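## Task

On the supply shelving, count shelves from the floor up (the lowest is number one). From shelf two, take the water bottle that stands behind the front row and put it upright in the cart's top tray. Every other item on shelf two must still be on that shelf at the end, upright and not piled on another. Release the bottle and back the robot away. The robot must not tip over or finish leaning, or the task fails. Anything that stays in place only because the robot is holding it does not count.

## Robot and tools

Robot: a Hello Robot Stretch 3 with a single arm. It has a two-wheel base (0.33 m long, 0.34 m wide), a lift that moves the arm up and down a mast, and a telescoping arm that reaches out to the robot's RIGHT side. The gripper cannot move forward on its own, so you drive the base to shift it along x. Turning in place pivots about the point between the drive wheels, which is 0.05 m behind the front edge. With the arm retracted and the wrist folded, the turning sweep has a radius of 0.28 m. An unfolded, level wrist reaches beyond that circle.

Frames: the base frame sits on the floor between the drive wheels, with x forward, y left and z up. hand_pose is reported in this frame, at the point where the closed fingertips meet. With all wrist joints at zero, the hand's x axis points up, its y axis points back along the arm toward the mast, and its z axis points to the rear. The odometry frame is the base frame as it was when the scene began. base_odometry is built from wheel turns only, so wheel slip shows up as motion. Heading is positive to the left, within -3.142 to 3.142.

execute_actions: the argument actions is a list holding one action, or an empty list to just read state and images. An action may contain base, joints, or both, plus an optional contact_limits. The parts start together.
- base: exactly one key. translate_m is a straight drive in metres, an offset from the base's last reported position, forward positive, range -1 to 1. rotate_rad is a turn in place in radians, an offset from the current heading, left (counter-clockwise from above) positive, range -3.2 to 3.2. The base cannot move sideways.
- joints: a dictionary of joint name to one number each, and every value is an absolute target, not an offset. lift_m 0 to 1.1 (arm height on the mast, metres). arm_m 0 to 0.52 (extension, metres). wrist_yaw_rad -1.345 to 4.42 (0 lines the gripper up with the arm, positive turns it toward the front, 3.0 folds it over the base). wrist_pitch_rad -1.57 to 0.451 (0 level, negative tips fingertips down). wrist_roll_rad -2.911 to 2.911 (0 means fingers side by side, level). gripper_m -0.089 to 0.179 (larger is wider; the true fingertip gap is about 0.007 m less when almost closed and about 0.025 m less when fully open; zero gap below 0.007). head_pan_rad -3.953 to 1.73 (0 forward, positive left, -1.57 looks along the arm). head_tilt_rad -1.53 to 0.419 (0 level, negative down). Joints you omit may keep driving toward an earlier target without the status showing it.
- contact_limits: only arm_m, a motor effort in percent from 1 to 100. The arm motion halts (contact_stop) when its effort reaches that value (negative when retracting). Lower values are softer; very low ones stop immediately. Values above the maximum are clipped.
- cameras: list of head_camera, nav_camera, wrist_camera or all; omitted or null means all, an empty list means none.
Any unknown key or out-of-range number rejects the whole call and nothing moves. If a result reports a stop, the rest of that reply's motion calls are skipped.

wait: seconds from 0 to 10; nothing new is commanded and the scene keeps running. zoom_image: camera plus region [x0, y0, x1, y1] in pixels of that camera's latest image, origin top-left, at most 504 by 504. finished_scene: scene is the number of the current scene; it ends that scene permanently and reports success.

Results: base_status and joint_status tell how each motion of the last accepted action ended: done, off_target (stopped short and may still be pushing), contact_stop, time_out or torque_fault (the target is dropped). on_its_own describes what this call did not command; its held at value is the held target, not the actual position. motor_effort is percent of maximum, positive toward higher joint values, with the peak in brackets; readings carry fixed biases and noise. Positive wheel effort pushes forward. lidar_m: 12 distances in metres from the base origin, 30 degree sectors, first straight ahead then counter-clockwise (4th left, 7th behind, 10th right), measured in a plane 0.17 m up; '-' means nothing seen; it misses clear objects and thin legs, and the robot's own parts can hide some sectors. wrist_depth_mm and head_depth_mm are 7 by 7 grids of median depth in mm (head grid is for the sideways-sent image). base_tilt is in degrees, forward and right positive; turned_by_wheels and turned_by_imu give turning since the last result. Cameras: head_camera and nav_camera move with head pan and tilt; wrist_camera rides on the gripper. Calibration lines give intrinsics and base-to-camera transforms; actual values may differ slightly.

Gripping: command gripper_m below the object's width to hold it; to let go, open at least 0.02 above where the fingers met it. Neither the reading nor done proves a grasp, so check images. Over-squeezing triggers a stall guard that weakens the grip.

Speed: the base is fast only with lift_m under 0.30, arm_m under 0.03 and wrist_yaw_rad above 2.54; otherwise it is slow.

Cautions: fold or unfold the wrist only with lift_m between 0.32 and 0.95, wrist_pitch_rad -0.4 and roll near 0; once folded, lift may go down to 0.25. With yaw below -0.4, keep pitch at -0.5 or lower. Arm and lift go slack after contact_stop; the base, wrist and head keep pushing into obstacles, and a strained wrist servo can shut off for 10 s. Pushing against something rigid with the gripper above about 0.45 m, repeated pushes, driving while holding a fixed object, or snagging furniture (especially reversing) can tip the robot; back out in small steps, free the gripper, and lower lift to about 0.2 if it stays tipped. Avoid drops, slips, slams and hard hits, and knock nothing off the shelf. Occasionally loose objects get a small external push.

Each tool is called after "Emit:" by a JSON object that holds its "op" and its "data".

## Session

Emit:
{"op": "execute_actions", "data": {"actions": []}}

Scene clock: 0.00 s.
base_odometry: x=+0.000 y=+0.000 heading=+0.000 (m, m, rad; odometry frame)
turned_by_wheels: +0.000 (rad since the last result)
turned_by_imu: +0.000 (rad since the last result)
base_tilt: forward=+1.0 right=+1.5 (deg)
lidar_m: 2.34 2.24 1.19 1.14 1.45 1.47 1.68 1.71 2.31 1.91 2.28 2.44
head_depth_mm: 1869 2597 2615 2619 2347 2360 2084 / 1854 2592 2588 2599 2314 2350 2082 / 1827 2568 2559 2630 2313 2318 2104 / 1831 2584 2570 2585 2289 2320 2143 / 1810 2577 2559 2584 2277 2304 2148 / 1783 2525 2544 2575 2566 2595 2168 / 1960 2495 2540 2541 2565 2571 2183
base_status: not commanded
joint_positions: lift_m=+0.374 arm_m=-0.001 wrist_yaw_rad=+3.025 wrist_pitch_rad=-0.475 wrist_roll_rad=-0.014 gripper_m=+0.037 head_pan_rad=+0.008 head_tilt_rad=+0.014
joint_status: not commanded
motor_effort: left_wheel=+0 right_wheel=+0 lift_m=+34 arm_m=+0 wrist_yaw_rad=+0 wrist_pitch_rad=+5 wrist_roll_rad=+1 gripper_m=+0 head_pan_rad=+1 head_tilt_rad=+2 (%)
hand_pose: x=+0.0039 y=+0.0714 z=+0.3742 quat_wxyz=(+0.205, +0.691, +0.128, +0.681) (m; base frame)
wrist_depth_mm: - - - - - - - / - - - - - - - / - - - - - - - / 802 807 835 842 815 830 828 / 673 659 - 679 671 655 663 / 563 574 - 582 578 569 576 / 504 517 - - 496 494 492
pictures: head_camera (sideways: a quarter turn clockwise sets it upright), nav_camera (sideways: a quarter turn counterclockwise sets it upright), wrist_camera
Images, in order (width x height): head_camera 896x504, nav_camera 672x504, wrist_camera 644x364.

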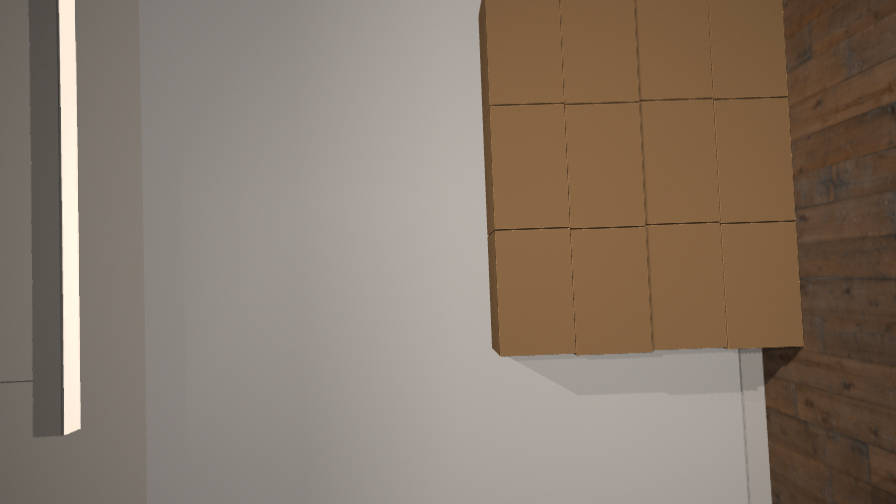

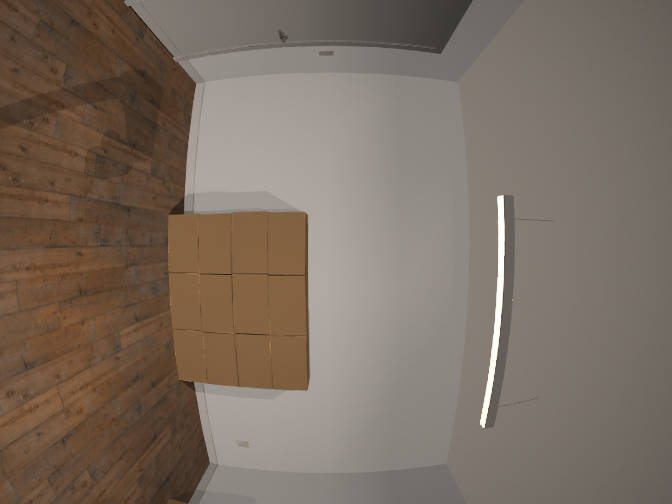

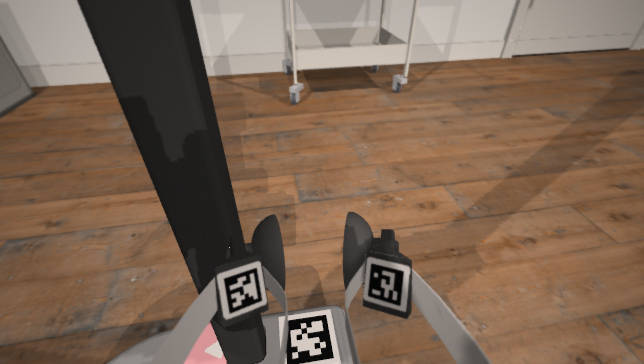

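Cart is on the left. Look around.

Emit:
{"op": "execute_actions", "data": {"actions": [{"joints":{"head_pan_rad":-1.9,"head_tilt_rad":-0.3}}], "cameras": ["head_camera","nav_camera"]}}

Emit:
{"op": "execute_actions", "data": {"actions": [{"joints":{"head_pan_rad":-3.6,"head_tilt_rad":-0.3}}], "cameras": ["head_camera","nav_camera"]}}

Scene clock: 1.57 s.
base_odometry: x=+0.000 y=+0.000 heading=+0.000 (m, m, rad; odometry frame)
turned_by_wheels: +0.000 (rad since the last result)
turned_by_imu: +0.000 (rad since the last result)
base_tilt: forward=+1.1 right=+1.5 (deg)
lidar_m: 2.34 2.24 1.19 1.14 1.45 1.47 1.68 1.71 2.31 1.91 2.29 2.44
head_depth_mm: 2334 2452 2648 2873 2462 1829 1455 / 2223 2368 2525 2666 2472 1835 1470 / 2154 2260 2418 2603 2516 1842 1463 / 2056 2170 2291 2474 2503 1858 1469 / 1975 2076 2214 2330 2398 1851 1479 / 1912 2014 2118 1945 2044 1885 1486 / 1823 1935 2046 1863 1982 1878 1483
base_status: not commanded
joint_positions: lift_m=+0.374 arm_m=-0.001 wrist_yaw_rad=+3.025 wrist_pitch_rad=-0.475 wrist_roll_rad=-0.014 gripper_m=+0.037 head_pan_rad=-1.893 head_tilt_rad=-0.296
joint_status: all done
motor_effort: left_wheel=+0(0) right_wheel=+0(0) lift_m=+34(34) arm_m=-1(0) wrist_yaw_rad=+0(0) wrist_pitch_rad=+5(5) wrist_roll_rad=+0(1) gripper_m=-1(1) head_pan_rad=-3(38) head_tilt_rad=-1(17) (%)
hand_pose: x=+0.0039 y=+0.0714 z=+0.3742 quat_wxyz=(+0.205, +0.691, +0.128, +0.681) (m; base frame)
wrist_depth_mm: - - - - - - - / - - - - - - - / - - - - - - - / 835 826 826 816 805 814 817 / 661 666 - 683 650 671 668 / 573 568 - 577 584 570 559 / 498 519 - - 495 495 490
pictures: head_camera (sideways: a quarter turn clockwise sets it upright), nav_camera (sideways: a quarter turn counterclockwise sets it upright)
camera_calibration (this result's frames):
head_camera: T_world_to_cam=[[0.135503, 0.270765, -0.953061, 1.26372], [0.941765, -0.334001, 0.039007, -0.0562689], [-0.307762, -0.902845, -0.300255, 0.354029], [0, 0, 0, 1]] pos_world=[-0.00928835, -0.0413304, 1.31289]
nav_camera: T_world_to_cam=[[-0.0767924, -0.260013, 0.962547, -1.21412], [-0.947831, 0.318603, 0.0104457, 0.0452324], [-0.309386, -0.911529, -0.270914, 0.315457], [0, 0, 0, 1]] pos_world=[0.0472354, -0.0425493, 1.25364]
Images, in order (width x height): head_camera 896x504, nav_camera 672x504.

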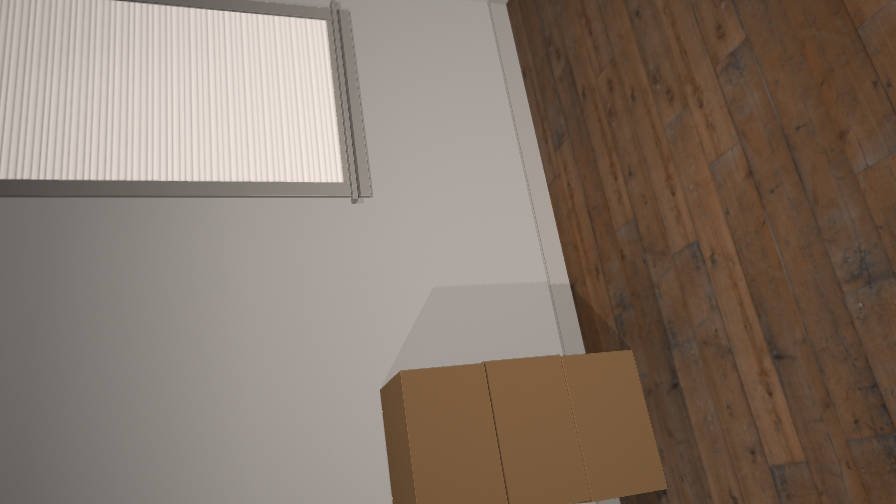

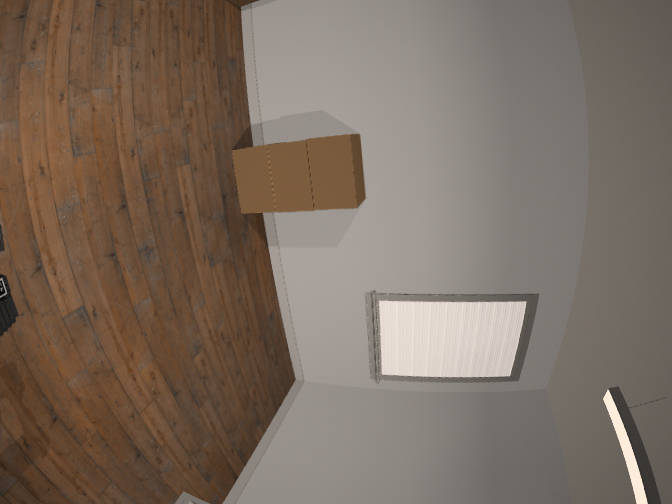

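Scene clock: 2.90 s.
base_odometry: x=+0.000 y=+0.000 heading=+0.000 (m, m, rad; odometry frame)
turned_by_wheels: +0.000 (rad since the last result)
turned_by_imu: +0.000 (rad since the last result)
base_tilt: forward=+1.1 right=+1.5 (deg)
lidar_m: 2.34 2.24 1.19 1.14 1.45 1.47 1.68 1.71 2.32 1.91 2.29 2.45
head_depth_mm: 1775 1866 1956 2052 1643 1665 1449 / 2004 2102 2213 2349 1794 1738 1459 / 2200 2346 2447 2642 2373 1847 1472 / 2098 2236 2357 2498 2506 1846 1468 / 1995 2097 2222 2377 2401 1862 1482 / 1892 1987 2099 2220 2276 1866 1484 / 1791 1612 1659 1754 2056 1822 1494
base_status: not commanded
joint_positions: lift_m=+0.374 arm_m=-0.001 wrist_yaw_rad=+3.025 wrist_pitch_rad=-0.475 wrist_roll_rad=-0.014 gripper_m=+0.037 head_pan_rad=-3.593 head_tilt_rad=-0.296
joint_status: all done
motor_effort: left_wheel=+0(0) right_wheel=+0(0) lift_m=+34(34) arm_m=+0(2) wrist_yaw_rad=+0(0) wrist_pitch_rad=+5(5) wrist_roll_rad=+1(1) gripper_m=-1(1) head_pan_rad=-2(38) head_tilt_rad=+0(1) (%)
hand_pose: x=+0.0039 y=+0.0714 z=+0.3742 quat_wxyz=(+0.205, +0.691, +0.128, +0.681) (m; base frame)
wrist_depth_mm: - - - - - - - / - - - - - - - / - - - - - - - / 814 826 811 811 804 822 833 / 666 659 - 672 667 661 669 / 561 575 - 569 594 576 569 / 501 503 - - 487 502 493
pictures: head_camera (sideways: a quarter turn clockwise sets it upright), nav_camera (sideways: a quarter turn counterclockwise sets it upright)
camera_calibration (this result's frames):
head_camera: T_world_to_cam=[[0.251167, -0.169317, -0.95302, 1.26296], [-0.452564, -0.890879, 0.0390044, -0.0477601], [-0.855629, 0.421506, -0.300387, 0.357542], [0, 0, 0, 1]] pos_world=[-0.0329045, 0.020586, 1.31289]
nav_camera: T_world_to_cam=[[-0.248071, 0.109712, 0.962509, -1.21303], [0.438069, 0.898881, 0.010446, 0.0367779], [-0.864035, 0.424237, -0.271047, 0.319013], [0, 0, 0, 1]] pos_world=[-0.0413888, -0.0353132, 1.25363]
Images, in order (width x height): head_camera 896x504, nav_camera 672x504.

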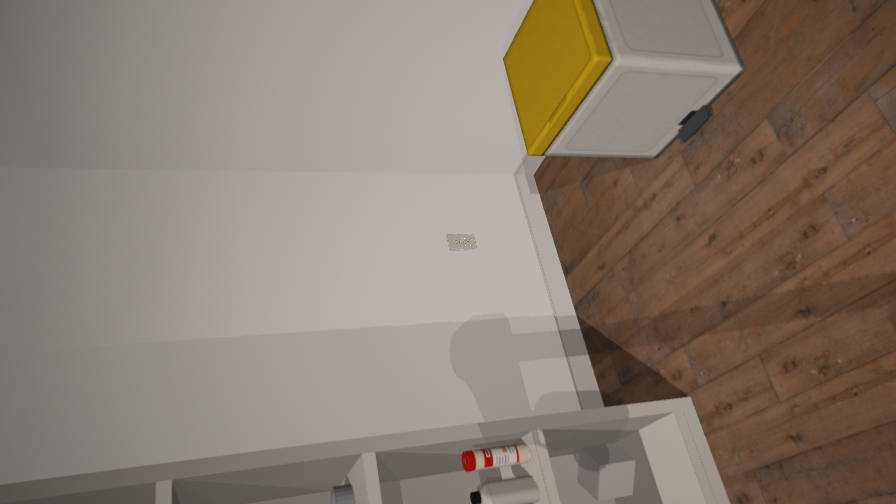

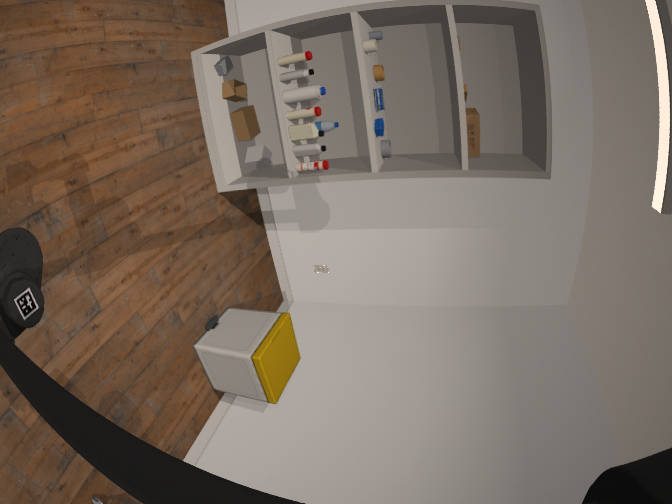

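Emit:
{"op": "execute_actions", "data": {"actions": [{"joints":{"lift_m":0.27,"head_pan_rad":-3.0,"head_tilt_rad":-0.5}}], "cameras": []}}

Emit:
{"op": "execute_actions", "data": {"actions": [{"base":{"translate_m":-1.0}}], "cameras": []}}

Emit:
{"op": "execute_actions", "data": {"actions": [{"base":{"rotate_rad":-1.571},"joints":{"head_pan_rad":-1.4,"head_tilt_rad":-0.75}}], "cameras": ["head_camera","nav_camera"]}}

Scene clock: 4.97 s.
base_odometry: x=+0.000 y=+0.000 heading=+0.000 (m, m, rad; odometry frame)
turned_by_wheels: +0.000 (rad since the last result)
turned_by_imu: +0.000 (rad since the last result)
base_tilt: forward=+1.1 right=+1.5 (deg)
lidar_m: 2.34 2.24 1.19 1.14 1.45 1.47 1.68 1.71 2.31 1.91 2.28 2.45
head_depth_mm: 1552 1681 2044 2297 1893 1517 1263 / 1742 1850 1920 2053 1891 1527 1269 / 1747 1871 1963 2170 1904 1518 1279 / 1757 1871 2045 2192 1907 1521 1273 / 1779 1892 2054 2152 1906 1540 1274 / 1601 1630 1921 2343 1916 1543 1283 / 1820 1995 2206 2396 1925 1545 1288
base_status: not commanded
joint_positions: lift_m=+0.271 arm_m=-0.001 wrist_yaw_rad=+3.025 wrist_pitch_rad=-0.475 wrist_roll_rad=-0.014 gripper_m=+0.037 head_pan_rad=-3.007 head_tilt_rad=-0.493
joint_status: all done
motor_effort: left_wheel=+0(0) right_wheel=+0(0) lift_m=+15(25) arm_m=-1(1) wrist_yaw_rad=+0(0) wrist_pitch_rad=+5(5) wrist_roll_rad=+1(1) gripper_m=-1(0) head_pan_rad=+3(31) head_tilt_rad=-2(12) (%)
hand_pose: x=+0.0039 y=+0.0714 z=+0.2707 quat_wxyz=(+0.206, +0.691, +0.128, +0.681) (m; base frame)
wrist_depth_mm: - - - - - - - / - - - - - - - / 845 845 830 813 839 835 842 / 648 649 639 646 647 646 636 / 548 531 - 550 533 527 537 / 454 - - - 470 455 450 / - - - - 392 390 394
pictures: none
No camera images: the call's "cameras" was empty. Leave "cameras" out to get every camera's image.

Scene clock: 9.90 s.
base_odometry: x=-1.000 y=+0.000 heading=+0.000 (m, m, rad; odometry frame)
turned_by_wheels: +0.000 (rad since the last result)
turned_by_imu: +0.001 (rad since the last result)
base_tilt: forward=+1.1 right=+1.4 (deg)
lidar_m: 3.34 1.63 1.56 1.04 1.09 0.73 0.85 0.82 1.55 2.24 2.03 2.97
head_depth_mm: 895 981 823 1094 1086 943 1155 / 900 988 883 1209 1040 951 1190 / 909 994 832 1020 1024 953 1198 / 915 1001 804 1234 1018 952 1202 / 921 1006 884 1248 1048 957 1197 / 925 1015 907 1257 1089 1262 1204 / 932 1017 852 1185 1094 1151 1204
base_status: done
joint_positions: lift_m=+0.271 arm_m=-0.001 wrist_yaw_rad=+3.025 wrist_pitch_rad=-0.475 wrist_roll_rad=-0.014 gripper_m=+0.037 head_pan_rad=-3.007 head_tilt_rad=-0.495
joint_status: not commanded
motor_effort: left_wheel=+0(7) right_wheel=+0(8) lift_m=+16(15) arm_m=+0(0) wrist_yaw_rad=-1(0) wrist_pitch_rad=+5(5) wrist_roll_rad=+1(1) gripper_m=+0(1) head_pan_rad=+4(3) head_tilt_rad=-2(2) (%)
hand_pose: x=+0.0039 y=+0.0714 z=+0.2707 quat_wxyz=(+0.206, +0.691, +0.128, +0.681) (m; base frame)
wrist_depth_mm: - - 946 - - - - / - - - - - - - / 848 838 855 857 841 822 824 / 650 647 651 649 649 646 642 / 539 531 - 557 536 525 534 / 455 - - - 465 443 450 / - - - - 390 393 394
pictures: none
No camera images: the call's "cameras" was empty. Leave "cameras" out to get every camera's image.

Scene clock: 12.10 s.
base_odometry: x=-1.000 y=+0.000 heading=-1.571 (m, m, rad; odometry frame)
turned_by_wheels: -1.571 (rad since the last result)
turned_by_imu: -1.547 (rad since the last result)
base_tilt: forward=+1.1 right=+1.5 (deg)
lidar_m: 2.24 2.04 2.97 3.34 1.60 1.56 1.04 1.09 0.73 0.82 0.82 1.57
head_depth_mm: 885 633 1190 953 1213 1262 1140 / 896 658 1164 955 1354 1278 1142 / 906 691 1205 943 1370 1273 1147 / 909 691 1217 957 1367 1288 1145 / 900 692 1240 984 1375 1306 1143 / 929 694 1245 985 1377 1308 1149 / 923 666 1163 1068 1270 1303 1148
base_status: done
joint_positions: lift_m=+0.271 arm_m=-0.001 wrist_yaw_rad=+3.025 wrist_pitch_rad=-0.475 wrist_roll_rad=-0.014 gripper_m=+0.037 head_pan_rad=-1.407 head_tilt_rad=-0.741
joint_status: all done
motor_effort: left_wheel=+3(14) right_wheel=-3(8) lift_m=+15(16) arm_m=+0(0) wrist_yaw_rad=+0(0) wrist_pitch_rad=+5(5) wrist_roll_rad=+1(1) gripper_m=+1(1) head_pan_rad=+3(37) head_tilt_rad=-4(18) (%)
hand_pose: x=+0.0039 y=+0.0713 z=+0.2707 quat_wxyz=(+0.206, +0.691, +0.128, +0.681) (m; base frame)
wrist_depth_mm: - - - - - - - / - - - - - - - / 845 827 835 820 826 826 826 / 641 640 654 644 648 656 641 / 537 531 - 557 524 527 516 / 448 - - - 460 453 443 / - - - - 392 391 388
pictures: head_camera (sideways: a quarter turn clockwise sets it upright), nav_camera (sideways: a quarter turn counterclockwise sets it upright)
camera_calibration (this result's frames):
head_camera: T_world_to_cam=[[-0.0686355, 0.678574, -0.731318, 0.975782], [0.991213, 0.12947, 0.0271051, -0.0410561], [0.113076, -0.723032, -0.681497, 0.847509], [0, 0, 0, 1]] pos_world=[0.0118354, -0.0440489, 1.29229]
nav_camera: T_world_to_cam=[[0.11666, -0.648451, 0.752265, -0.941033], [-0.986183, -0.165329, 0.0104225, 0.0455027], [0.117612, -0.743087, -0.658778, 0.817535], [0, 0, 0, 1]] pos_world=[0.0585023, 0.00480964, 1.24601]
Images, in order (width x height): head_camera 896x504, nav_camera 672x504.

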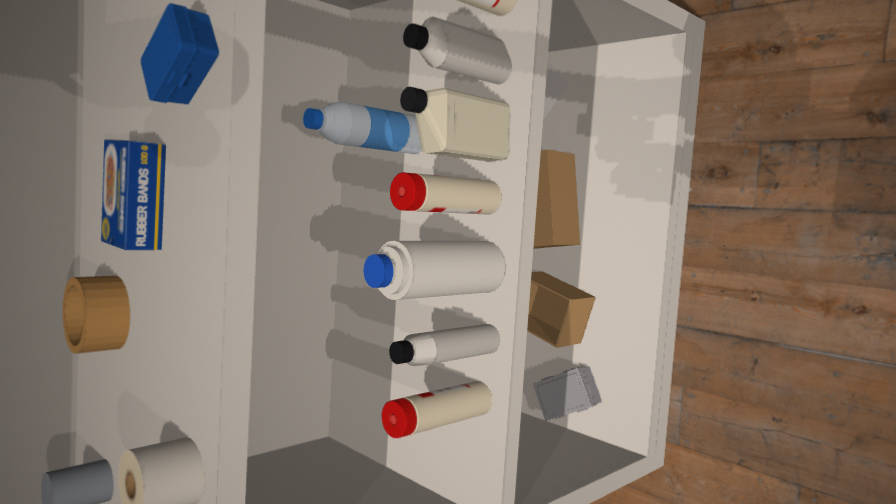

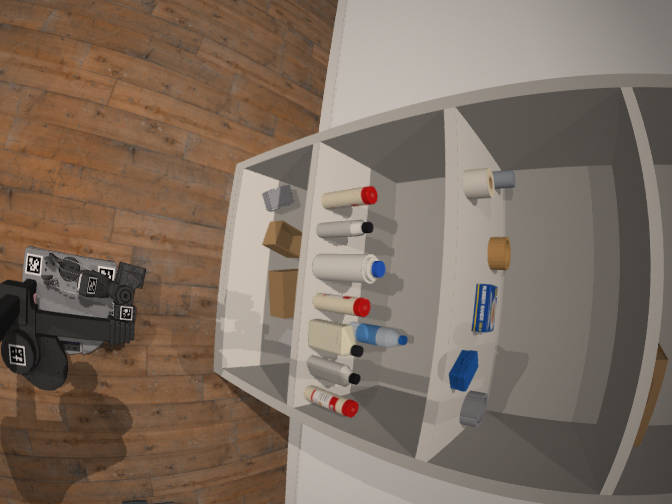

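Emit:
{"op": "execute_actions", "data": {"actions": [{"joints":{"lift_m":0.62,"wrist_pitch_rad":-0.4}}], "cameras": []}}

Emit:
{"op": "execute_actions", "data": {"actions": [{"joints":{"wrist_yaw_rad":0.0}}], "cameras": []}}

Emit:
{"op": "execute_actions", "data": {"actions": [{"joints":{"wrist_pitch_rad":0.0,"gripper_m":0.1}}], "cameras": ["wrist_camera"]}}

Scene clock: 17.10 s.
base_odometry: x=-1.000 y=+0.000 heading=-1.571 (m, m, rad; odometry frame)
turned_by_wheels: +0.000 (rad since the last result)
turned_by_imu: +0.001 (rad since the last result)
base_tilt: forward=+1.1 right=+1.4 (deg)
lidar_m: 2.24 2.04 2.97 3.33 1.60 1.56 1.04 1.09 0.73 0.82 0.82 1.58
head_depth_mm: 890 634 1195 951 1214 1260 1171 / 898 658 1165 953 1356 1271 1183 / 904 689 1210 946 1362 1266 1186 / 908 691 1218 956 1370 1290 1197 / 900 693 1242 982 1380 1310 1145 / 931 693 1242 989 1371 1310 1150 / 923 666 1162 1071 1272 1311 1152
base_status: not commanded
joint_positions: lift_m=+0.619 arm_m=-0.001 wrist_yaw_rad=+3.025 wrist_pitch_rad=-0.421 wrist_roll_rad=-0.014 gripper_m=+0.037 head_pan_rad=-1.407 head_tilt_rad=-0.741
joint_status: all done
motor_effort: left_wheel=+3(3) right_wheel=-3(3) lift_m=+52(53) arm_m=-1(0) wrist_yaw_rad=+0(0) wrist_pitch_rad=+7(7) wrist_roll_rad=+1(0) gripper_m=+0(1) head_pan_rad=+3(3) head_tilt_rad=-2(3) (%)
hand_pose: x=+0.0047 y=+0.0785 z=+0.6313 quat_wxyz=(+0.187, +0.694, +0.109, +0.687) (m; base frame)
wrist_depth_mm: - - - - - - - / - - - - - - - / - - - - - - - / - - - - - - - / - - - - - - - / 915 902 - 894 915 893 873 / 768 772 746 770 754 766 771
pictures: none
No camera images: the call's "cameras" was empty. Leave "cameras" out to get every camera's image.

Scene clock: 19.60 s.
base_odometry: x=-1.000 y=+0.000 heading=-1.571 (m, m, rad; odometry frame)
turned_by_wheels: +0.000 (rad since the last result)
turned_by_imu: +0.000 (rad since the last result)
base_tilt: forward=+1.1 right=+1.4 (deg)
lidar_m: 2.24 2.03 2.98 3.35 1.60 1.56 1.04 1.09 0.73 0.82 0.82 1.57
head_depth_mm: 888 634 1183 951 1213 1260 1175 / 894 658 1167 954 1366 1281 1181 / 903 689 1207 944 1375 1302 - / 912 690 1219 957 1375 1298 1149 / 898 691 1237 982 1374 1315 1147 / 932 694 1242 989 1378 1307 1150 / 920 666 1163 1068 1269 1311 1150
base_status: not commanded
joint_positions: lift_m=+0.619 arm_m=-0.001 wrist_yaw_rad=+0.002 wrist_pitch_rad=-0.421 wrist_roll_rad=-0.014 gripper_m=+0.037 head_pan_rad=-1.407 head_tilt_rad=-0.741
joint_status: all done
motor_effort: left_wheel=+3(3) right_wheel=-3(3) lift_m=+52(52) arm_m=+0(1) wrist_yaw_rad=-2(4) wrist_pitch_rad=+7(7) wrist_roll_rad=+1(1) gripper_m=-1(0) head_pan_rad=+3(3) head_tilt_rad=-2(4) (%)
hand_pose: x=-0.0210 y=-0.3681 z=+0.6313 quat_wxyz=(+0.697, +0.150, -0.686, -0.146) (m; base frame)
wrist_depth_mm: 577 706 398 527 417 409 385 / 419 620 416 426 439 440 874 / 452 453 459 459 471 467 - / 565 830 - 918 812 536 - / 629 870 905 853 851 642 - / 644 771 780 787 772 837 879 / 697 707 720 708 757 760 747
pictures: none
No camera images: the call's "cameras" was empty. Leave "cameras" out to get every camera's image.

Scene clock: 20.70 s.
base_odometry: x=-1.000 y=+0.000 heading=-1.571 (m, m, rad; odometry frame)
turned_by_wheels: +0.000 (rad since the last result)
turned_by_imu: +0.000 (rad since the last result)
base_tilt: forward=+1.1 right=+1.5 (deg)
lidar_m: 2.24 2.04 2.97 3.32 1.60 1.56 1.03 1.09 0.73 0.82 0.82 1.57
head_depth_mm: 885 634 1192 951 1217 1258 1175 / 894 658 1168 953 1356 1282 1186 / 904 689 1207 942 1372 1300 - / 908 693 1223 956 1372 1289 1145 / 898 691 1236 980 1377 1310 1143 / 931 693 1238 986 1382 1302 1152 / 921 665 1161 1074 1269 1311 1149
base_status: not commanded
joint_positions: lift_m=+0.619 arm_m=-0.001 wrist_yaw_rad=+0.002 wrist_pitch_rad=-0.025 wrist_roll_rad=-0.014 gripper_m=+0.100 head_pan_rad=-1.407 head_tilt_rad=-0.741
joint_status: all done
motor_effort: left_wheel=+3(3) right_wheel=-3(3) lift_m=+51(51) arm_m=-1(0) wrist_yaw_rad=-2(2) wrist_pitch_rad=+8(8) wrist_roll_rad=+1(0) gripper_m=-1(81) head_pan_rad=+3(3) head_tilt_rad=-5(3) (%)
hand_pose: x=-0.0208 y=-0.3996 z=+0.7274 quat_wxyz=(+0.712, +0.010, -0.702, -0.008) (m; base frame)
wrist_depth_mm: 534 544 554 563 582 479 807 / 637 786 780 792 797 493 870 / 648 800 811 830 854 495 872 / 579 824 453 616 673 462 920 / 554 458 462 464 467 468 905 / 474 464 468 473 472 457 972 / 431 933 915 822 779 549 -
pictures: wrist_camera
camera_calibration (this result's frames):
wrist_camera: T_world_to_cam=[[-0.998307, 0.0331869, -0.0477683, 0.0269676], [0.0533167, 0.193859, -0.97958, 0.826612], [-0.0232489, -0.980468, -0.1953, -0.0866312], [0, 0, 0, 1]] pos_world=[-0.0191644, -0.24608, 0.794102]
Images, in order (width x height): wrist_camera 644x364.

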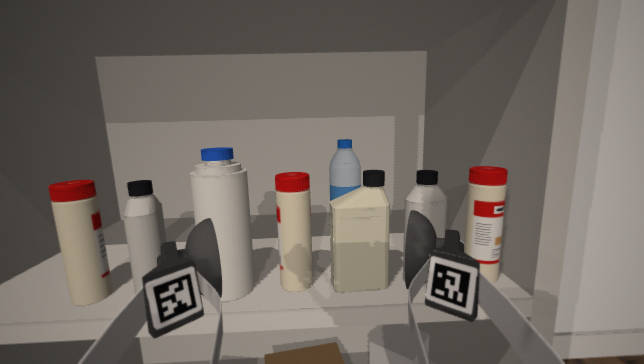

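Emit:
{"op": "execute_actions", "data": {"actions": [{"base":{"translate_m":-0.052},"joints":{"lift_m":0.50,"gripper_m":0.125,"arm_m":0.2}}], "cameras": ["wrist_camera"]}}

Scene clock: 24.10 s.
base_odometry: x=-1.000 y=+0.052 heading=-1.571 (m, m, rad; odometry frame)
turned_by_wheels: +0.000 (rad since the last result)
turned_by_imu: +0.001 (rad since the last result)
base_tilt: forward=+1.1 right=+1.5 (deg)
lidar_m: 2.29 2.08 3.01 3.31 1.52 1.52 0.98 1.03 0.71 0.86 0.84 1.58
head_depth_mm: 885 684 1155 977 1072 1274 1146 / 894 642 1196 962 1360 - 1138 / 902 688 1180 992 1369 1251 1143 / 911 690 1222 979 1371 1286 1142 / 909 692 1240 976 1398 1302 1147 / 917 694 1238 989 1380 1306 1148 / 941 695 1223 1012 1349 1310 1149
base_status: done
joint_positions: lift_m=+0.501 arm_m=+0.200 wrist_yaw_rad=+0.001 wrist_pitch_rad=-0.024 wrist_roll_rad=-0.014 gripper_m=+0.125 head_pan_rad=-1.407 head_tilt_rad=-0.741
joint_status: all done
motor_effort: left_wheel=+3(5) right_wheel=-3(9) lift_m=+15(48) arm_m=+2(3) wrist_yaw_rad=-1(2) wrist_pitch_rad=+8(8) wrist_roll_rad=+1(0) gripper_m=+0(77) head_pan_rad=+2(3) head_tilt_rad=-3(3) (%)
hand_pose: x=-0.0212 y=-0.6002 z=+0.6093 quat_wxyz=(+0.712, +0.009, -0.702, -0.008) (m; base frame)
wrist_depth_mm: 221 585 589 594 596 409 279 / 208 604 599 410 614 379 244 / 215 252 242 230 246 267 248 / 219 271 245 236 248 271 252 / 226 253 253 243 275 274 262 / 234 - 253 248 256 271 253 / 219 216 220 222 224 228 231
pictures: wrist_camera
camera_calibration (this result's frames):
wrist_camera: T_world_to_cam=[[-0.998264, 0.0343636, -0.0478266, 0.0284054], [0.0535622, 0.192187, -0.979896, 0.749], [-0.0244811, -0.980757, -0.193694, -0.307614], [0, 0, 0, 1]] pos_world=[-0.0192928, -0.446618, 0.675718]
Images, in order (width x height): wrist_camera 644x364.

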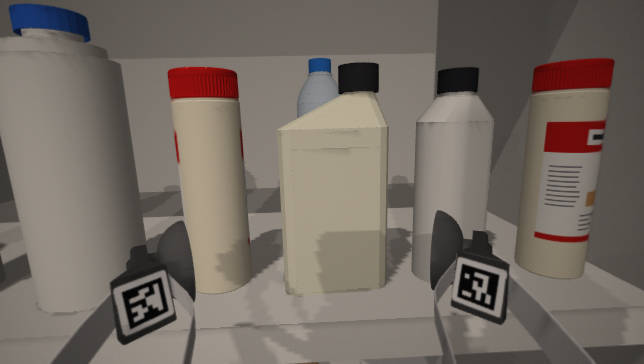

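Emit:
{"op": "execute_actions", "data": {"actions": [{"base":{"translate_m":-0.012},"joints":{"gripper_m":0.113,"arm_m":0.27}}], "cameras": ["wrist_camera"]}}

Scene clock: 25.97 s.
base_odometry: x=-1.000 y=+0.064 heading=-1.571 (m, m, rad; odometry frame)
turned_by_wheels: +0.000 (rad since the last result)
turned_by_imu: +0.000 (rad since the last result)
base_tilt: forward=+1.1 right=+1.5 (deg)
lidar_m: 2.30 2.09 3.01 3.33 1.51 1.53 0.98 1.02 0.70 0.86 0.84 1.57
head_depth_mm: 891 684 1152 954 1074 1279 1143 / 896 643 1197 953 961 1277 1147 / 904 679 1173 970 1339 1278 1144 / 915 690 1223 979 1375 1294 1136 / 907 693 1241 941 1383 1307 1148 / 911 692 1245 1002 1382 1309 1149 / 940 704 1246 992 1364 1316 1147
base_status: done
joint_positions: lift_m=+0.501 arm_m=+0.270 wrist_yaw_rad=+0.001 wrist_pitch_rad=-0.024 wrist_roll_rad=-0.014 gripper_m=+0.113 head_pan_rad=-1.407 head_tilt_rad=-0.741
joint_status: all done
motor_effort: left_wheel=+3(4) right_wheel=-3(8) lift_m=+15(16) arm_m=+2(1) wrist_yaw_rad=-1(1) wrist_pitch_rad=+8(8) wrist_roll_rad=+1(1) gripper_m=+0(53) head_pan_rad=+3(4) head_tilt_rad=-3(3) (%)
hand_pose: x=-0.0212 y=-0.6702 z=+0.6093 quat_wxyz=(+0.712, +0.009, -0.702, -0.008) (m; base frame)
wrist_depth_mm: 511 530 524 534 529 382 264 / 529 160 540 324 561 181 193 / 547 165 562 162 185 173 191 / 207 169 199 165 190 178 195 / 201 175 265 170 184 189 198 / 197 259 240 176 208 235 200 / 190 188 191 183 191 190 196
pictures: wrist_camera
camera_calibration (this result's frames):
wrist_camera: T_world_to_cam=[[-0.998264, 0.0343645, -0.0478266, 0.0308113], [0.0535624, 0.192186, -0.979896, 0.762453], [-0.024482, -0.980757, -0.193693, -0.376269], [0, 0, 0, 1]] pos_world=[-0.0192929, -0.51662, 0.675718]
Images, in order (width x height): wrist_camera 644x364.

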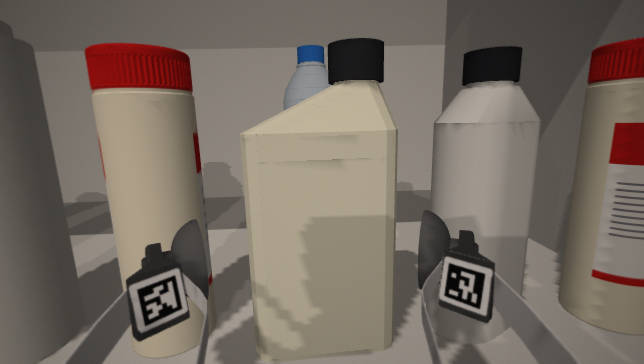

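Emit:
{"op": "execute_actions", "data": {"actions": [{"joints":{"arm_m":0.325},"contact_limits":{"arm_m":15}}], "cameras": ["wrist_camera"]}}

Scene clock: 28.90 s.
base_odometry: x=-1.000 y=+0.064 heading=-1.571 (m, m, rad; odometry frame)
turned_by_wheels: +0.000 (rad since the last result)
turned_by_imu: +0.000 (rad since the last result)
base_tilt: forward=+1.1 right=+1.5 (deg)
lidar_m: 2.31 2.09 3.02 3.33 1.51 1.53 0.97 1.03 0.70 0.86 0.84 1.58
head_depth_mm: 888 684 1154 953 1071 1272 1139 / 896 643 1194 977 - 1273 1145 / 901 677 1177 948 1358 1279 1142 / 911 690 1225 1011 1370 1285 1144 / 909 692 1245 939 1380 1306 1146 / 915 694 1244 1004 1388 1303 1147 / 944 704 1231 990 1375 1314 1153
base_status: not commanded
joint_positions: lift_m=+0.501 arm_m=+0.325 wrist_yaw_rad=+0.001 wrist_pitch_rad=-0.024 wrist_roll_rad=-0.014 gripper_m=+0.113 head_pan_rad=-1.407 head_tilt_rad=-0.741
joint_status: all done
motor_effort: left_wheel=+3(3) right_wheel=-3(4) lift_m=+16(15) arm_m=+2(4) wrist_yaw_rad=-1(1) wrist_pitch_rad=+8(8) wrist_roll_rad=+1(1) gripper_m=+1(1) head_pan_rad=+3(3) head_tilt_rad=-4(3) (%)
contact_limits: arm_m 15 (drawing in: default 18, maximum 29; extending or still: default 24, maximum 39)
hand_pose: x=-0.0212 y=-0.7252 z=+0.6093 quat_wxyz=(+0.712, +0.009, -0.702, -0.008) (m; base frame)
wrist_depth_mm: 460 468 481 285 484 382 240 / 125 149 489 119 501 381 133 / 128 147 110 110 115 135 127 / 132 148 109 112 118 137 133 / 137 145 112 115 121 139 141 / 143 143 116 120 125 138 148 / 190 161 122 124 131 152 176
pictures: wrist_camera
camera_calibration (this result's frames):
wrist_camera: T_world_to_cam=[[-0.998256, 0.034593, -0.0478262, 0.0328082], [0.053606, 0.192174, -0.979896, 0.773017], [-0.0247066, -0.980751, -0.193694, -0.430204], [0, 0, 0, 1]] pos_world=[-0.0193162, -0.571612, 0.675718]
Images, in order (width x height): wrist_camera 644x364.

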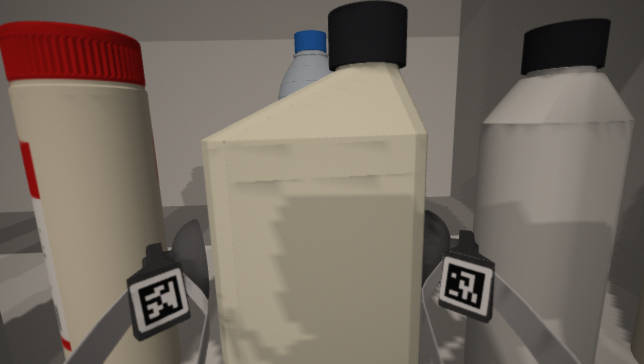

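Emit:
{"op": "execute_actions", "data": {"actions": [{"joints":{"gripper_m":0.05}}], "cameras": []}}

Emit:
{"op": "execute_actions", "data": {"actions": [{"joints":{"lift_m":0.515}}], "cameras": []}}

Emit:
{"op": "execute_actions", "data": {"actions": [{"joints":{"arm_m":0.12,"head_tilt_rad":-0.55}}], "cameras": ["wrist_camera","head_camera"]}}

Scene clock: 30.20 s.
base_odometry: x=-1.000 y=+0.064 heading=-1.571 (m, m, rad; odometry frame)
turned_by_wheels: +0.000 (rad since the last result)
turned_by_imu: +0.000 (rad since the last result)
base_tilt: forward=+1.1 right=+1.5 (deg)
lidar_m: 2.31 2.08 3.02 3.33 1.51 1.53 0.97 1.02 0.70 0.86 0.84 1.58
head_depth_mm: 889 683 1151 957 1073 1277 1145 / 893 642 1198 979 - 1275 1143 / 906 677 1175 944 1354 1282 1142 / 912 692 1218 1003 1373 1292 1144 / 908 691 1239 942 1382 1306 1145 / 917 693 1242 999 1389 1309 1148 / 939 703 1238 992 1368 1310 1149
base_status: not commanded
joint_positions: lift_m=+0.501 arm_m=+0.325 wrist_yaw_rad=+0.001 wrist_pitch_rad=-0.024 wrist_roll_rad=-0.014 gripper_m=+0.051 head_pan_rad=-1.407 head_tilt_rad=-0.741
joint_status: all done
motor_effort: left_wheel=+3(3) right_wheel=-3(3) lift_m=+15(15) arm_m=+3(3) wrist_yaw_rad=+0(1) wrist_pitch_rad=+8(8) wrist_roll_rad=+0(0) gripper_m=-16(92) head_pan_rad=+3(3) head_tilt_rad=-3(3) (%)
hand_pose: x=-0.0212 y=-0.7252 z=+0.6093 quat_wxyz=(+0.712, +0.009, -0.702, -0.008) (m; base frame)
wrist_depth_mm: 463 472 475 284 485 386 241 / 126 148 484 116 502 387 134 / 128 146 107 109 113 135 127 / 132 148 108 111 115 137 133 / 137 149 111 115 119 141 140 / 142 145 115 119 122 140 149 / 189 159 120 122 131 152 168
pictures: none
No camera images: the call's "cameras" was empty. Leave "cameras" out to get every camera's image.

Scene clock: 31.03 s.
base_odometry: x=-1.000 y=+0.064 heading=-1.571 (m, m, rad; odometry frame)
turned_by_wheels: +0.000 (rad since the last result)
turned_by_imu: +0.000 (rad since the last result)
base_tilt: forward=+1.1 right=+1.5 (deg)
lidar_m: 2.30 2.09 3.02 3.34 1.51 1.53 0.98 1.02 0.70 0.86 0.84 1.57
head_depth_mm: 886 686 1154 956 1069 1272 1144 / 894 642 1192 976 - 1274 1146 / 904 676 1172 909 1369 1280 1143 / 913 689 1217 1002 1377 1286 1148 / 910 692 1241 941 1381 1307 1148 / 914 695 1243 997 1392 1308 1145 / 942 703 1240 991 1358 1308 1153
base_status: not commanded
joint_positions: lift_m=+0.514 arm_m=+0.325 wrist_yaw_rad=+0.001 wrist_pitch_rad=-0.024 wrist_roll_rad=-0.014 gripper_m=+0.051 head_pan_rad=-1.407 head_tilt_rad=-0.741
joint_status: all done
motor_effort: left_wheel=+3(3) right_wheel=-3(3) lift_m=+53(54) arm_m=+3(3) wrist_yaw_rad=-1(1) wrist_pitch_rad=+8(8) wrist_roll_rad=+0(0) gripper_m=-19(18) head_pan_rad=+3(3) head_tilt_rad=-4(3) (%)
hand_pose: x=-0.0212 y=-0.7252 z=+0.6227 quat_wxyz=(+0.712, +0.009, -0.702, -0.008) (m; base frame)
wrist_depth_mm: 473 478 478 480 493 383 262 / 127 481 493 117 502 385 137 / 128 147 108 109 114 145 133 / 132 148 108 111 116 138 133 / 137 148 111 114 119 140 141 / 143 145 115 119 122 140 150 / 207 159 120 122 131 152 169
pictures: none
No camera images: the call's "cameras" was empty. Leave "cameras" out to get every camera's image.

Scene clock: 33.77 s.
base_odometry: x=-1.000 y=+0.064 heading=-1.571 (m, m, rad; odometry frame)
turned_by_wheels: +0.000 (rad since the last result)
turned_by_imu: +0.000 (rad since the last result)
base_tilt: forward=+1.1 right=+1.4 (deg)
lidar_m: 2.30 2.10 3.00 3.33 1.51 1.53 0.98 1.02 0.70 0.86 0.84 1.57
head_depth_mm: 891 966 744 1190 916 1044 1176 / 897 978 687 1225 980 1268 1201 / 907 982 721 1201 1046 727 1223 / 915 999 758 1242 952 1314 1204 / 928 996 759 1257 935 1306 1218 / 934 1010 763 1266 961 1321 1218 / 943 1021 727 1255 977 1283 1232
base_status: not commanded
joint_positions: lift_m=+0.514 arm_m=+0.120 wrist_yaw_rad=+0.001 wrist_pitch_rad=-0.024 wrist_roll_rad=-0.014 gripper_m=+0.051 head_pan_rad=-1.407 head_tilt_rad=-0.556
joint_status: all done
motor_effort: left_wheel=+3(3) right_wheel=-3(3) lift_m=+52(52) arm_m=-3(4) wrist_yaw_rad=-1(1) wrist_pitch_rad=+8(8) wrist_roll_rad=+0(0) gripper_m=-17(18) head_pan_rad=+3(3) head_tilt_rad=+2(17) (%)
hand_pose: x=-0.0212 y=-0.5209 z=+0.6226 quat_wxyz=(+0.712, +0.009, -0.702, -0.009) (m; base frame)
wrist_depth_mm: 645 664 663 661 520 382 269 / 655 318 671 117 527 366 279 / 482 305 108 109 114 331 287 / 338 310 108 110 116 338 297 / 340 317 111 114 119 344 311 / 303 302 115 118 122 308 315 / 679 784 120 122 131 441 860
pictures: head_camera (sideways: a quarter turn clockwise sets it upright), wrist_camera
camera_calibration (this result's frames):
head_camera: T_world_to_cam=[[-0.0450385, 0.534979, -0.843664, 1.12209], [0.99028, 0.135154, 0.0328374, -0.0485205], [0.131592, -0.833985, -0.535866, 0.657946], [0, 0, 0, 1]] pos_world=[0.0120058, -0.0450188, 1.30083]
wrist_camera: T_world_to_cam=[[-0.998257, 0.0346255, -0.0477995, 0.0263792], [0.0536054, 0.192939, -0.979745, 0.747115], [-0.0247018, -0.9806, -0.194459, -0.226686], [0, 0, 0, 1]] pos_world=[-0.0193157, -0.367349, 0.689162]
Images, in order (width x height): head_camera 896x504, wrist_camera 644x364.

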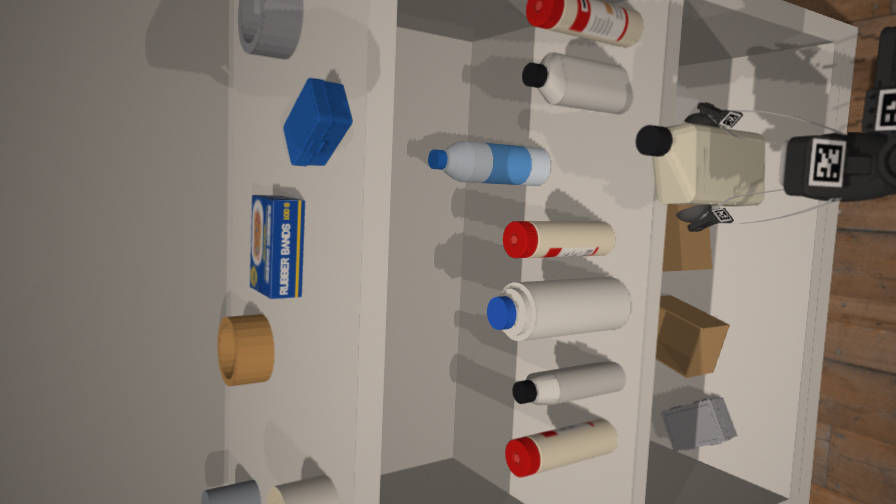

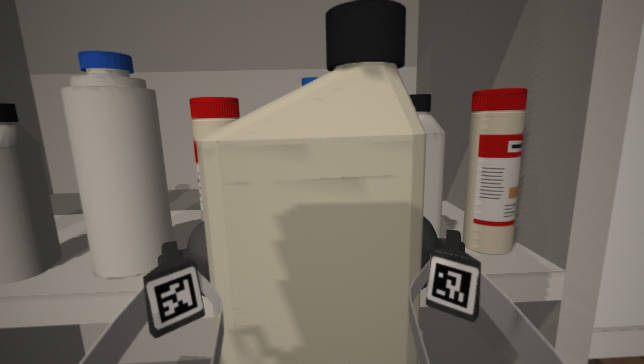

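Emit:
{"op": "execute_actions", "data": {"actions": [{"joints":{"lift_m":0.10,"head_tilt_rad":-1.0}}], "cameras": []}}

Emit:
{"op": "execute_actions", "data": {"actions": [{"joints":{"arm_m":0.33}}], "cameras": ["wrist_camera","head_camera"]}}

Scene clock: 39.17 s.
base_odometry: x=-1.000 y=+0.064 heading=-1.571 (m, m, rad; odometry frame)
turned_by_wheels: +0.000 (rad since the last result)
turned_by_imu: +0.001 (rad since the last result)
base_tilt: forward=+1.1 right=+1.5 (deg)
lidar_m: 2.30 2.09 3.01 3.32 1.51 1.53 0.97 1.02 0.70 0.48 0.84 1.57
head_depth_mm: 1013 1079 942 1221 1322 1199 1097 / 1024 1125 954 1365 1327 1206 - / 1030 1040 996 1395 1288 - - / 1046 1131 964 1401 1321 1200 - / 1054 1056 963 1406 1326 1205 1097 / 1068 1130 997 1395 1327 1200 1103 / 1084 1128 982 1396 1327 1208 1099
base_status: not commanded
joint_positions: lift_m=+0.101 arm_m=+0.120 wrist_yaw_rad=+0.001 wrist_pitch_rad=-0.025 wrist_roll_rad=-0.014 gripper_m=+0.051 head_pan_rad=-1.407 head_tilt_rad=-0.987
joint_status: all done
motor_effort: left_wheel=+3(3) right_wheel=-3(3) lift_m=+16(52) arm_m=-4(3) wrist_yaw_rad=-1(1) wrist_pitch_rad=+8(8) wrist_roll_rad=+1(1) gripper_m=-18(16) head_pan_rad=+3(4) head_tilt_rad=-5(23) (%)
hand_pose: x=-0.0212 y=-0.5209 z=+0.2090 quat_wxyz=(+0.712, +0.009, -0.702, -0.009) (m; base frame)
wrist_depth_mm: 655 653 663 644 517 387 269 / 669 673 688 117 520 386 277 / 693 701 108 109 114 389 284 / 671 709 108 111 116 398 294 / 454 477 111 114 119 395 314 / 389 389 115 118 122 353 316 / 297 305 120 123 131 320 353
pictures: none
No camera images: the call's "cameras" was empty. Leave "cameras" out to get every camera's image.

Scene clock: 41.93 s.
base_odometry: x=-1.000 y=+0.064 heading=-1.571 (m, m, rad; odometry frame)
turned_by_wheels: +0.000 (rad since the last result)
turned_by_imu: +0.000 (rad since the last result)
base_tilt: forward=+1.1 right=+1.4 (deg)
lidar_m: 2.30 2.09 3.00 3.33 1.52 1.52 0.98 1.02 0.70 0.69 0.84 1.58
head_depth_mm: 1012 1080 940 1223 1331 1199 1100 / 1026 1126 956 1374 1334 1198 - / 1029 1040 1000 1346 1286 1202 - / 1045 1126 967 1402 1330 1199 - / 1058 1060 962 1399 1331 1202 1099 / 1069 1130 997 1400 1326 1201 1095 / 1080 1128 980 1398 1326 1193 1102
base_status: not commanded
joint_positions: lift_m=+0.101 arm_m=+0.330 wrist_yaw_rad=+0.001 wrist_pitch_rad=-0.025 wrist_roll_rad=-0.014 gripper_m=+0.051 head_pan_rad=-1.407 head_tilt_rad=-0.987
joint_status: all done
motor_effort: left_wheel=+3(3) right_wheel=-3(3) lift_m=+16(17) arm_m=+2(4) wrist_yaw_rad=-1(1) wrist_pitch_rad=+8(8) wrist_roll_rad=+1(1) gripper_m=-17(18) head_pan_rad=+3(3) head_tilt_rad=-4(5) (%)
hand_pose: x=-0.0212 y=-0.7302 z=+0.2090 quat_wxyz=(+0.712, +0.009, -0.702, -0.009) (m; base frame)
wrist_depth_mm: 459 468 474 469 474 378 264 / 475 486 492 117 496 383 263 / 493 500 107 109 114 386 269 / 505 512 108 111 116 368 266 / 354 302 111 114 119 374 267 / 320 282 115 119 122 350 269 / 292 275 120 123 131 277 260
pictures: head_camera (sideways: a quarter turn clockwise sets it upright), wrist_camera
camera_calibration (this result's frames):
head_camera: T_world_to_cam=[[-0.0945884, 0.834247, -0.543217, 0.730847], [0.992089, 0.124235, 0.0180458, -0.02926], [0.0825412, -0.537212, -0.839399, 1.05302], [0, 0, 0, 1]] pos_world=[0.0112407, -0.0403772, 1.28144]
wrist_camera: T_world_to_cam=[[-0.998256, 0.0346393, -0.0477928, 0.013864], [0.0536062, 0.193124, -0.979709, 0.382404], [-0.0247065, -0.980563, -0.194644, -0.512288], [0, 0, 0, 1]] pos_world=[-0.0193162, -0.576662, 0.275593]
Images, in order (width x height): head_camera 896x504, wrist_camera 644x364.

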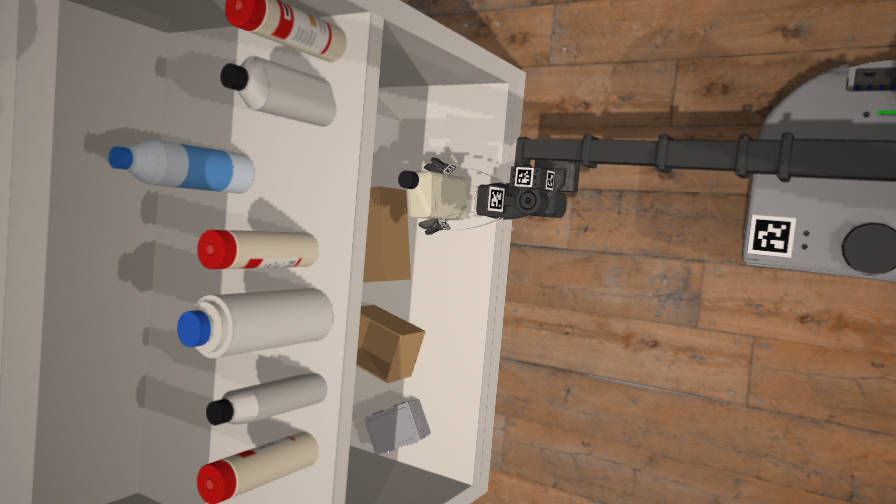

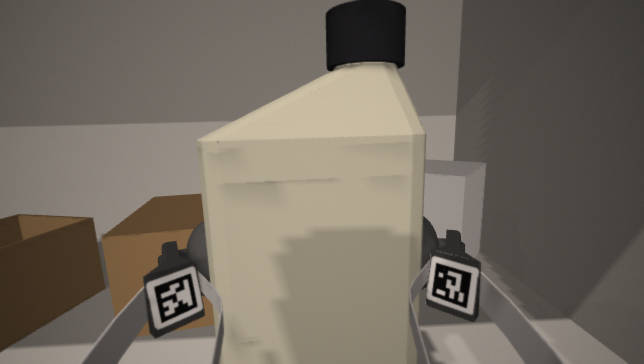

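Emit:
{"op": "execute_actions", "data": {"actions": [{"joints":{"lift_m":0.042}}], "cameras": []}}

Scene clock: 43.43 s.
base_odometry: x=-1.000 y=+0.064 heading=-1.571 (m, m, rad; odometry frame)
turned_by_wheels: +0.000 (rad since the last result)
turned_by_imu: +0.000 (rad since the last result)
base_tilt: forward=+1.1 right=+1.4 (deg)
lidar_m: 2.30 2.10 3.02 3.34 1.51 1.53 0.97 1.02 0.70 0.69 0.84 1.57
head_depth_mm: 1018 1083 940 1227 1325 1202 1098 / 1022 1129 954 1373 1325 1201 - / 1030 1038 995 1355 1304 1210 - / 1048 1128 962 1391 1329 1200 - / 1057 1060 961 1400 1317 1202 1101 / 1075 1131 999 1393 1334 1201 1099 / 1080 1126 980 1396 1322 1200 1101
base_status: not commanded
joint_positions: lift_m=+0.043 arm_m=+0.330 wrist_yaw_rad=+0.001 wrist_pitch_rad=-0.021 wrist_roll_rad=-0.014 gripper_m=+0.051 head_pan_rad=-1.407 head_tilt_rad=-0.987
joint_status: all done
motor_effort: left_wheel=+3(3) right_wheel=-3(3) lift_m=+14(16) arm_m=+2(3) wrist_yaw_rad=-1(1) wrist_pitch_rad=+7(8) wrist_roll_rad=+0(0) gripper_m=-17(18) head_pan_rad=+2(2) head_tilt_rad=-4(4) (%)
hand_pose: x=-0.0212 y=-0.7303 z=+0.1520 quat_wxyz=(+0.712, +0.008, -0.702, -0.007) (m; base frame)
wrist_depth_mm: 466 470 469 480 482 381 264 / 476 488 488 117 506 383 263 / 492 492 107 109 114 368 267 / 342 272 108 111 116 361 265 / 316 275 111 114 119 345 269 / 278 274 115 118 123 257 246 / 207 196 120 122 131 198 196
pictures: none
No camera images: the call's "cameras" was empty. Leave "cameras" out to get every camera's image.

Emit:
{"op": "execute_actions", "data": {"actions": [{"joints":{"gripper_m":0.115}}], "cameras": []}}

Emit:
{"op": "execute_actions", "data": {"actions": [{"joints":{"arm_m":0.15}}], "cameras": ["wrist_camera"]}}

Emit:
{"op": "execute_actions", "data": {"actions": [{"joints":{"lift_m":0.53,"gripper_m":0.095}}], "cameras": ["wrist_camera"]}}

Scene clock: 45.53 s.
base_odometry: x=-1.000 y=+0.064 heading=-1.571 (m, m, rad; odometry frame)
turned_by_wheels: +0.000 (rad since the last result)
turned_by_imu: +0.000 (rad since the last result)
base_tilt: forward=+1.1 right=+1.5 (deg)
lidar_m: 2.30 2.09 3.03 3.34 1.51 1.52 0.97 1.03 0.70 0.69 0.84 1.58
head_depth_mm: 1013 1081 936 1223 1332 1197 1098 / 1025 1125 953 1371 1323 1198 - / 1029 1041 1000 1345 1292 1209 - / 1046 1128 962 1397 1329 1202 - / 1057 1058 961 1408 1326 1198 1101 / 1071 1127 1001 1393 1326 1201 1097 / 1082 1133 981 1400 1328 1205 1096
base_status: not commanded
joint_positions: lift_m=+0.043 arm_m=+0.330 wrist_yaw_rad=+0.001 wrist_pitch_rad=-0.021 wrist_roll_rad=-0.014 gripper_m=+0.115 head_pan_rad=-1.407 head_tilt_rad=-0.987
joint_status: all done
motor_effort: left_wheel=+3(3) right_wheel=-3(3) lift_m=+15(15) arm_m=+3(3) wrist_yaw_rad=-1(1) wrist_pitch_rad=+7(7) wrist_roll_rad=+1(1) gripper_m=-1(79) head_pan_rad=+2(2) head_tilt_rad=-5(5) (%)
hand_pose: x=-0.0212 y=-0.7303 z=+0.1520 quat_wxyz=(+0.712, +0.008, -0.702, -0.007) (m; base frame)
wrist_depth_mm: 462 470 469 475 477 380 262 / 481 472 493 119 501 385 264 / 496 499 109 111 117 362 265 / 339 270 109 112 120 365 265 / 316 276 112 116 121 351 267 / 277 274 116 120 126 271 249 / 211 197 121 124 133 192 196
pictures: none
No camera images: the call's "cameras" was empty. Leave "cameras" out to get every camera's image.

Scene clock: 48.10 s.
base_odometry: x=-1.000 y=+0.064 heading=-1.571 (m, m, rad; odometry frame)
turned_by_wheels: +0.000 (rad since the last result)
turned_by_imu: +0.000 (rad since the last result)
base_tilt: forward=+1.1 right=+1.4 (deg)
lidar_m: 2.31 2.09 3.03 3.33 1.51 1.52 0.98 1.02 0.70 0.69 0.84 1.58
head_depth_mm: 1012 1086 938 1225 1328 1201 1101 / 1021 1132 956 1369 1330 1205 - / 1030 1037 999 1354 1350 1188 - / 1046 1128 969 1399 1326 1203 - / 1054 1062 963 1408 1330 1202 1100 / 1068 1129 1000 1389 1328 1206 1098 / 1083 1128 984 1402 1327 1201 1102
base_status: not commanded
joint_positions: lift_m=+0.043 arm_m=+0.150 wrist_yaw_rad=+0.001 wrist_pitch_rad=-0.021 wrist_roll_rad=-0.014 gripper_m=+0.115 head_pan_rad=-1.407 head_tilt_rad=-0.987
joint_status: all done
motor_effort: left_wheel=+3(3) right_wheel=-3(3) lift_m=+15(15) arm_m=-3(2) wrist_yaw_rad=+0(0) wrist_pitch_rad=+7(7) wrist_roll_rad=+1(1) gripper_m=+1(1) head_pan_rad=+2(3) head_tilt_rad=-4(4) (%)
hand_pose: x=-0.0212 y=-0.5510 z=+0.1520 quat_wxyz=(+0.712, +0.008, -0.702, -0.007) (m; base frame)
wrist_depth_mm: 631 628 634 653 643 382 265 / 643 648 656 666 662 384 268 / 661 681 661 288 544 394 267 / 396 482 452 294 535 394 269 / 398 410 398 306 378 351 273 / 280 291 270 270 275 275 281 / 265 272 271 276 277 282 285
pictures: wrist_camera
camera_calibration (this result's frames):
wrist_camera: T_world_to_cam=[[-0.998256, 0.0344555, -0.0479285, 0.00485327], [0.053609, 0.189354, -0.980444, 0.290009], [-0.0247063, -0.981304, -0.190871, -0.348658], [0, 0, 0, 1]] pos_world=[-0.0193163, -0.397222, 0.218022]
Images, in order (width x height): wrist_camera 644x364.

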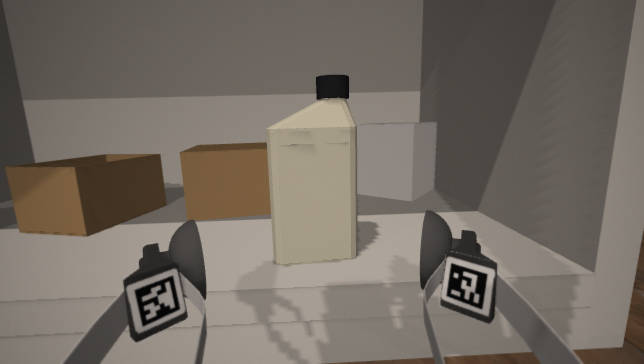

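Scene clock: 53.37 s.
base_odometry: x=-1.000 y=+0.064 heading=-1.571 (m, m, rad; odometry frame)
turned_by_wheels: +0.000 (rad since the last result)
turned_by_imu: +0.001 (rad since the last result)
base_tilt: forward=+1.1 right=+1.5 (deg)
lidar_m: 2.31 2.09 3.02 3.35 1.52 1.52 0.98 1.02 0.70 0.69 0.84 1.57
head_depth_mm: 1013 1085 935 1224 1333 1206 1101 / 1025 1125 956 1396 - 1218 - / 1029 1036 1001 1448 1286 1208 - / 1048 1128 965 1398 1326 1199 - / 1057 1060 962 1404 1327 1200 1102 / 1070 1133 999 1396 1323 1202 1102 / 1086 1128 981 1391 1323 1199 1099
base_status: not commanded
joint_positions: lift_m=+0.529 arm_m=+0.150 wrist_yaw_rad=+0.001 wrist_pitch_rad=-0.021 wrist_roll_rad=-0.014 gripper_m=+0.095 head_pan_rad=-1.407 head_tilt_rad=-0.987
joint_status: all done
motor_effort: left_wheel=+3(3) right_wheel=-3(3) lift_m=+52(52) arm_m=-4(3) wrist_yaw_rad=-1(1) wrist_pitch_rad=+7(7) wrist_roll_rad=+1(0) gripper_m=-1(74) head_pan_rad=+3(3) head_tilt_rad=-5(4) (%)
hand_pose: x=-0.0212 y=-0.5510 z=+0.6386 quat_wxyz=(+0.712, +0.008, -0.702, -0.007) (m; base frame)
wrist_depth_mm: 614 617 650 644 646 383 263 / 632 654 665 669 664 388 265 / 262 290 659 683 521 303 268 / 296 295 319 640 317 309 269 / 312 293 434 469 390 321 274 / 306 291 322 320 303 315 281 / 266 269 273 275 277 284 291
pictures: wrist_camera
camera_calibration (this result's frames):
wrist_camera: T_world_to_cam=[[-0.998256, 0.0344554, -0.0479285, 0.0281719], [0.0536089, 0.189354, -0.980444, 0.767026], [-0.0247062, -0.981304, -0.190871, -0.255792], [0, 0, 0, 1]] pos_world=[-0.0193163, -0.39722, 0.704554]
Images, in order (width x height): wrist_camera 644x364.

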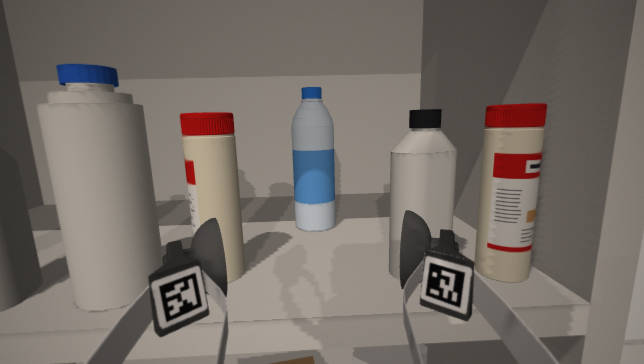

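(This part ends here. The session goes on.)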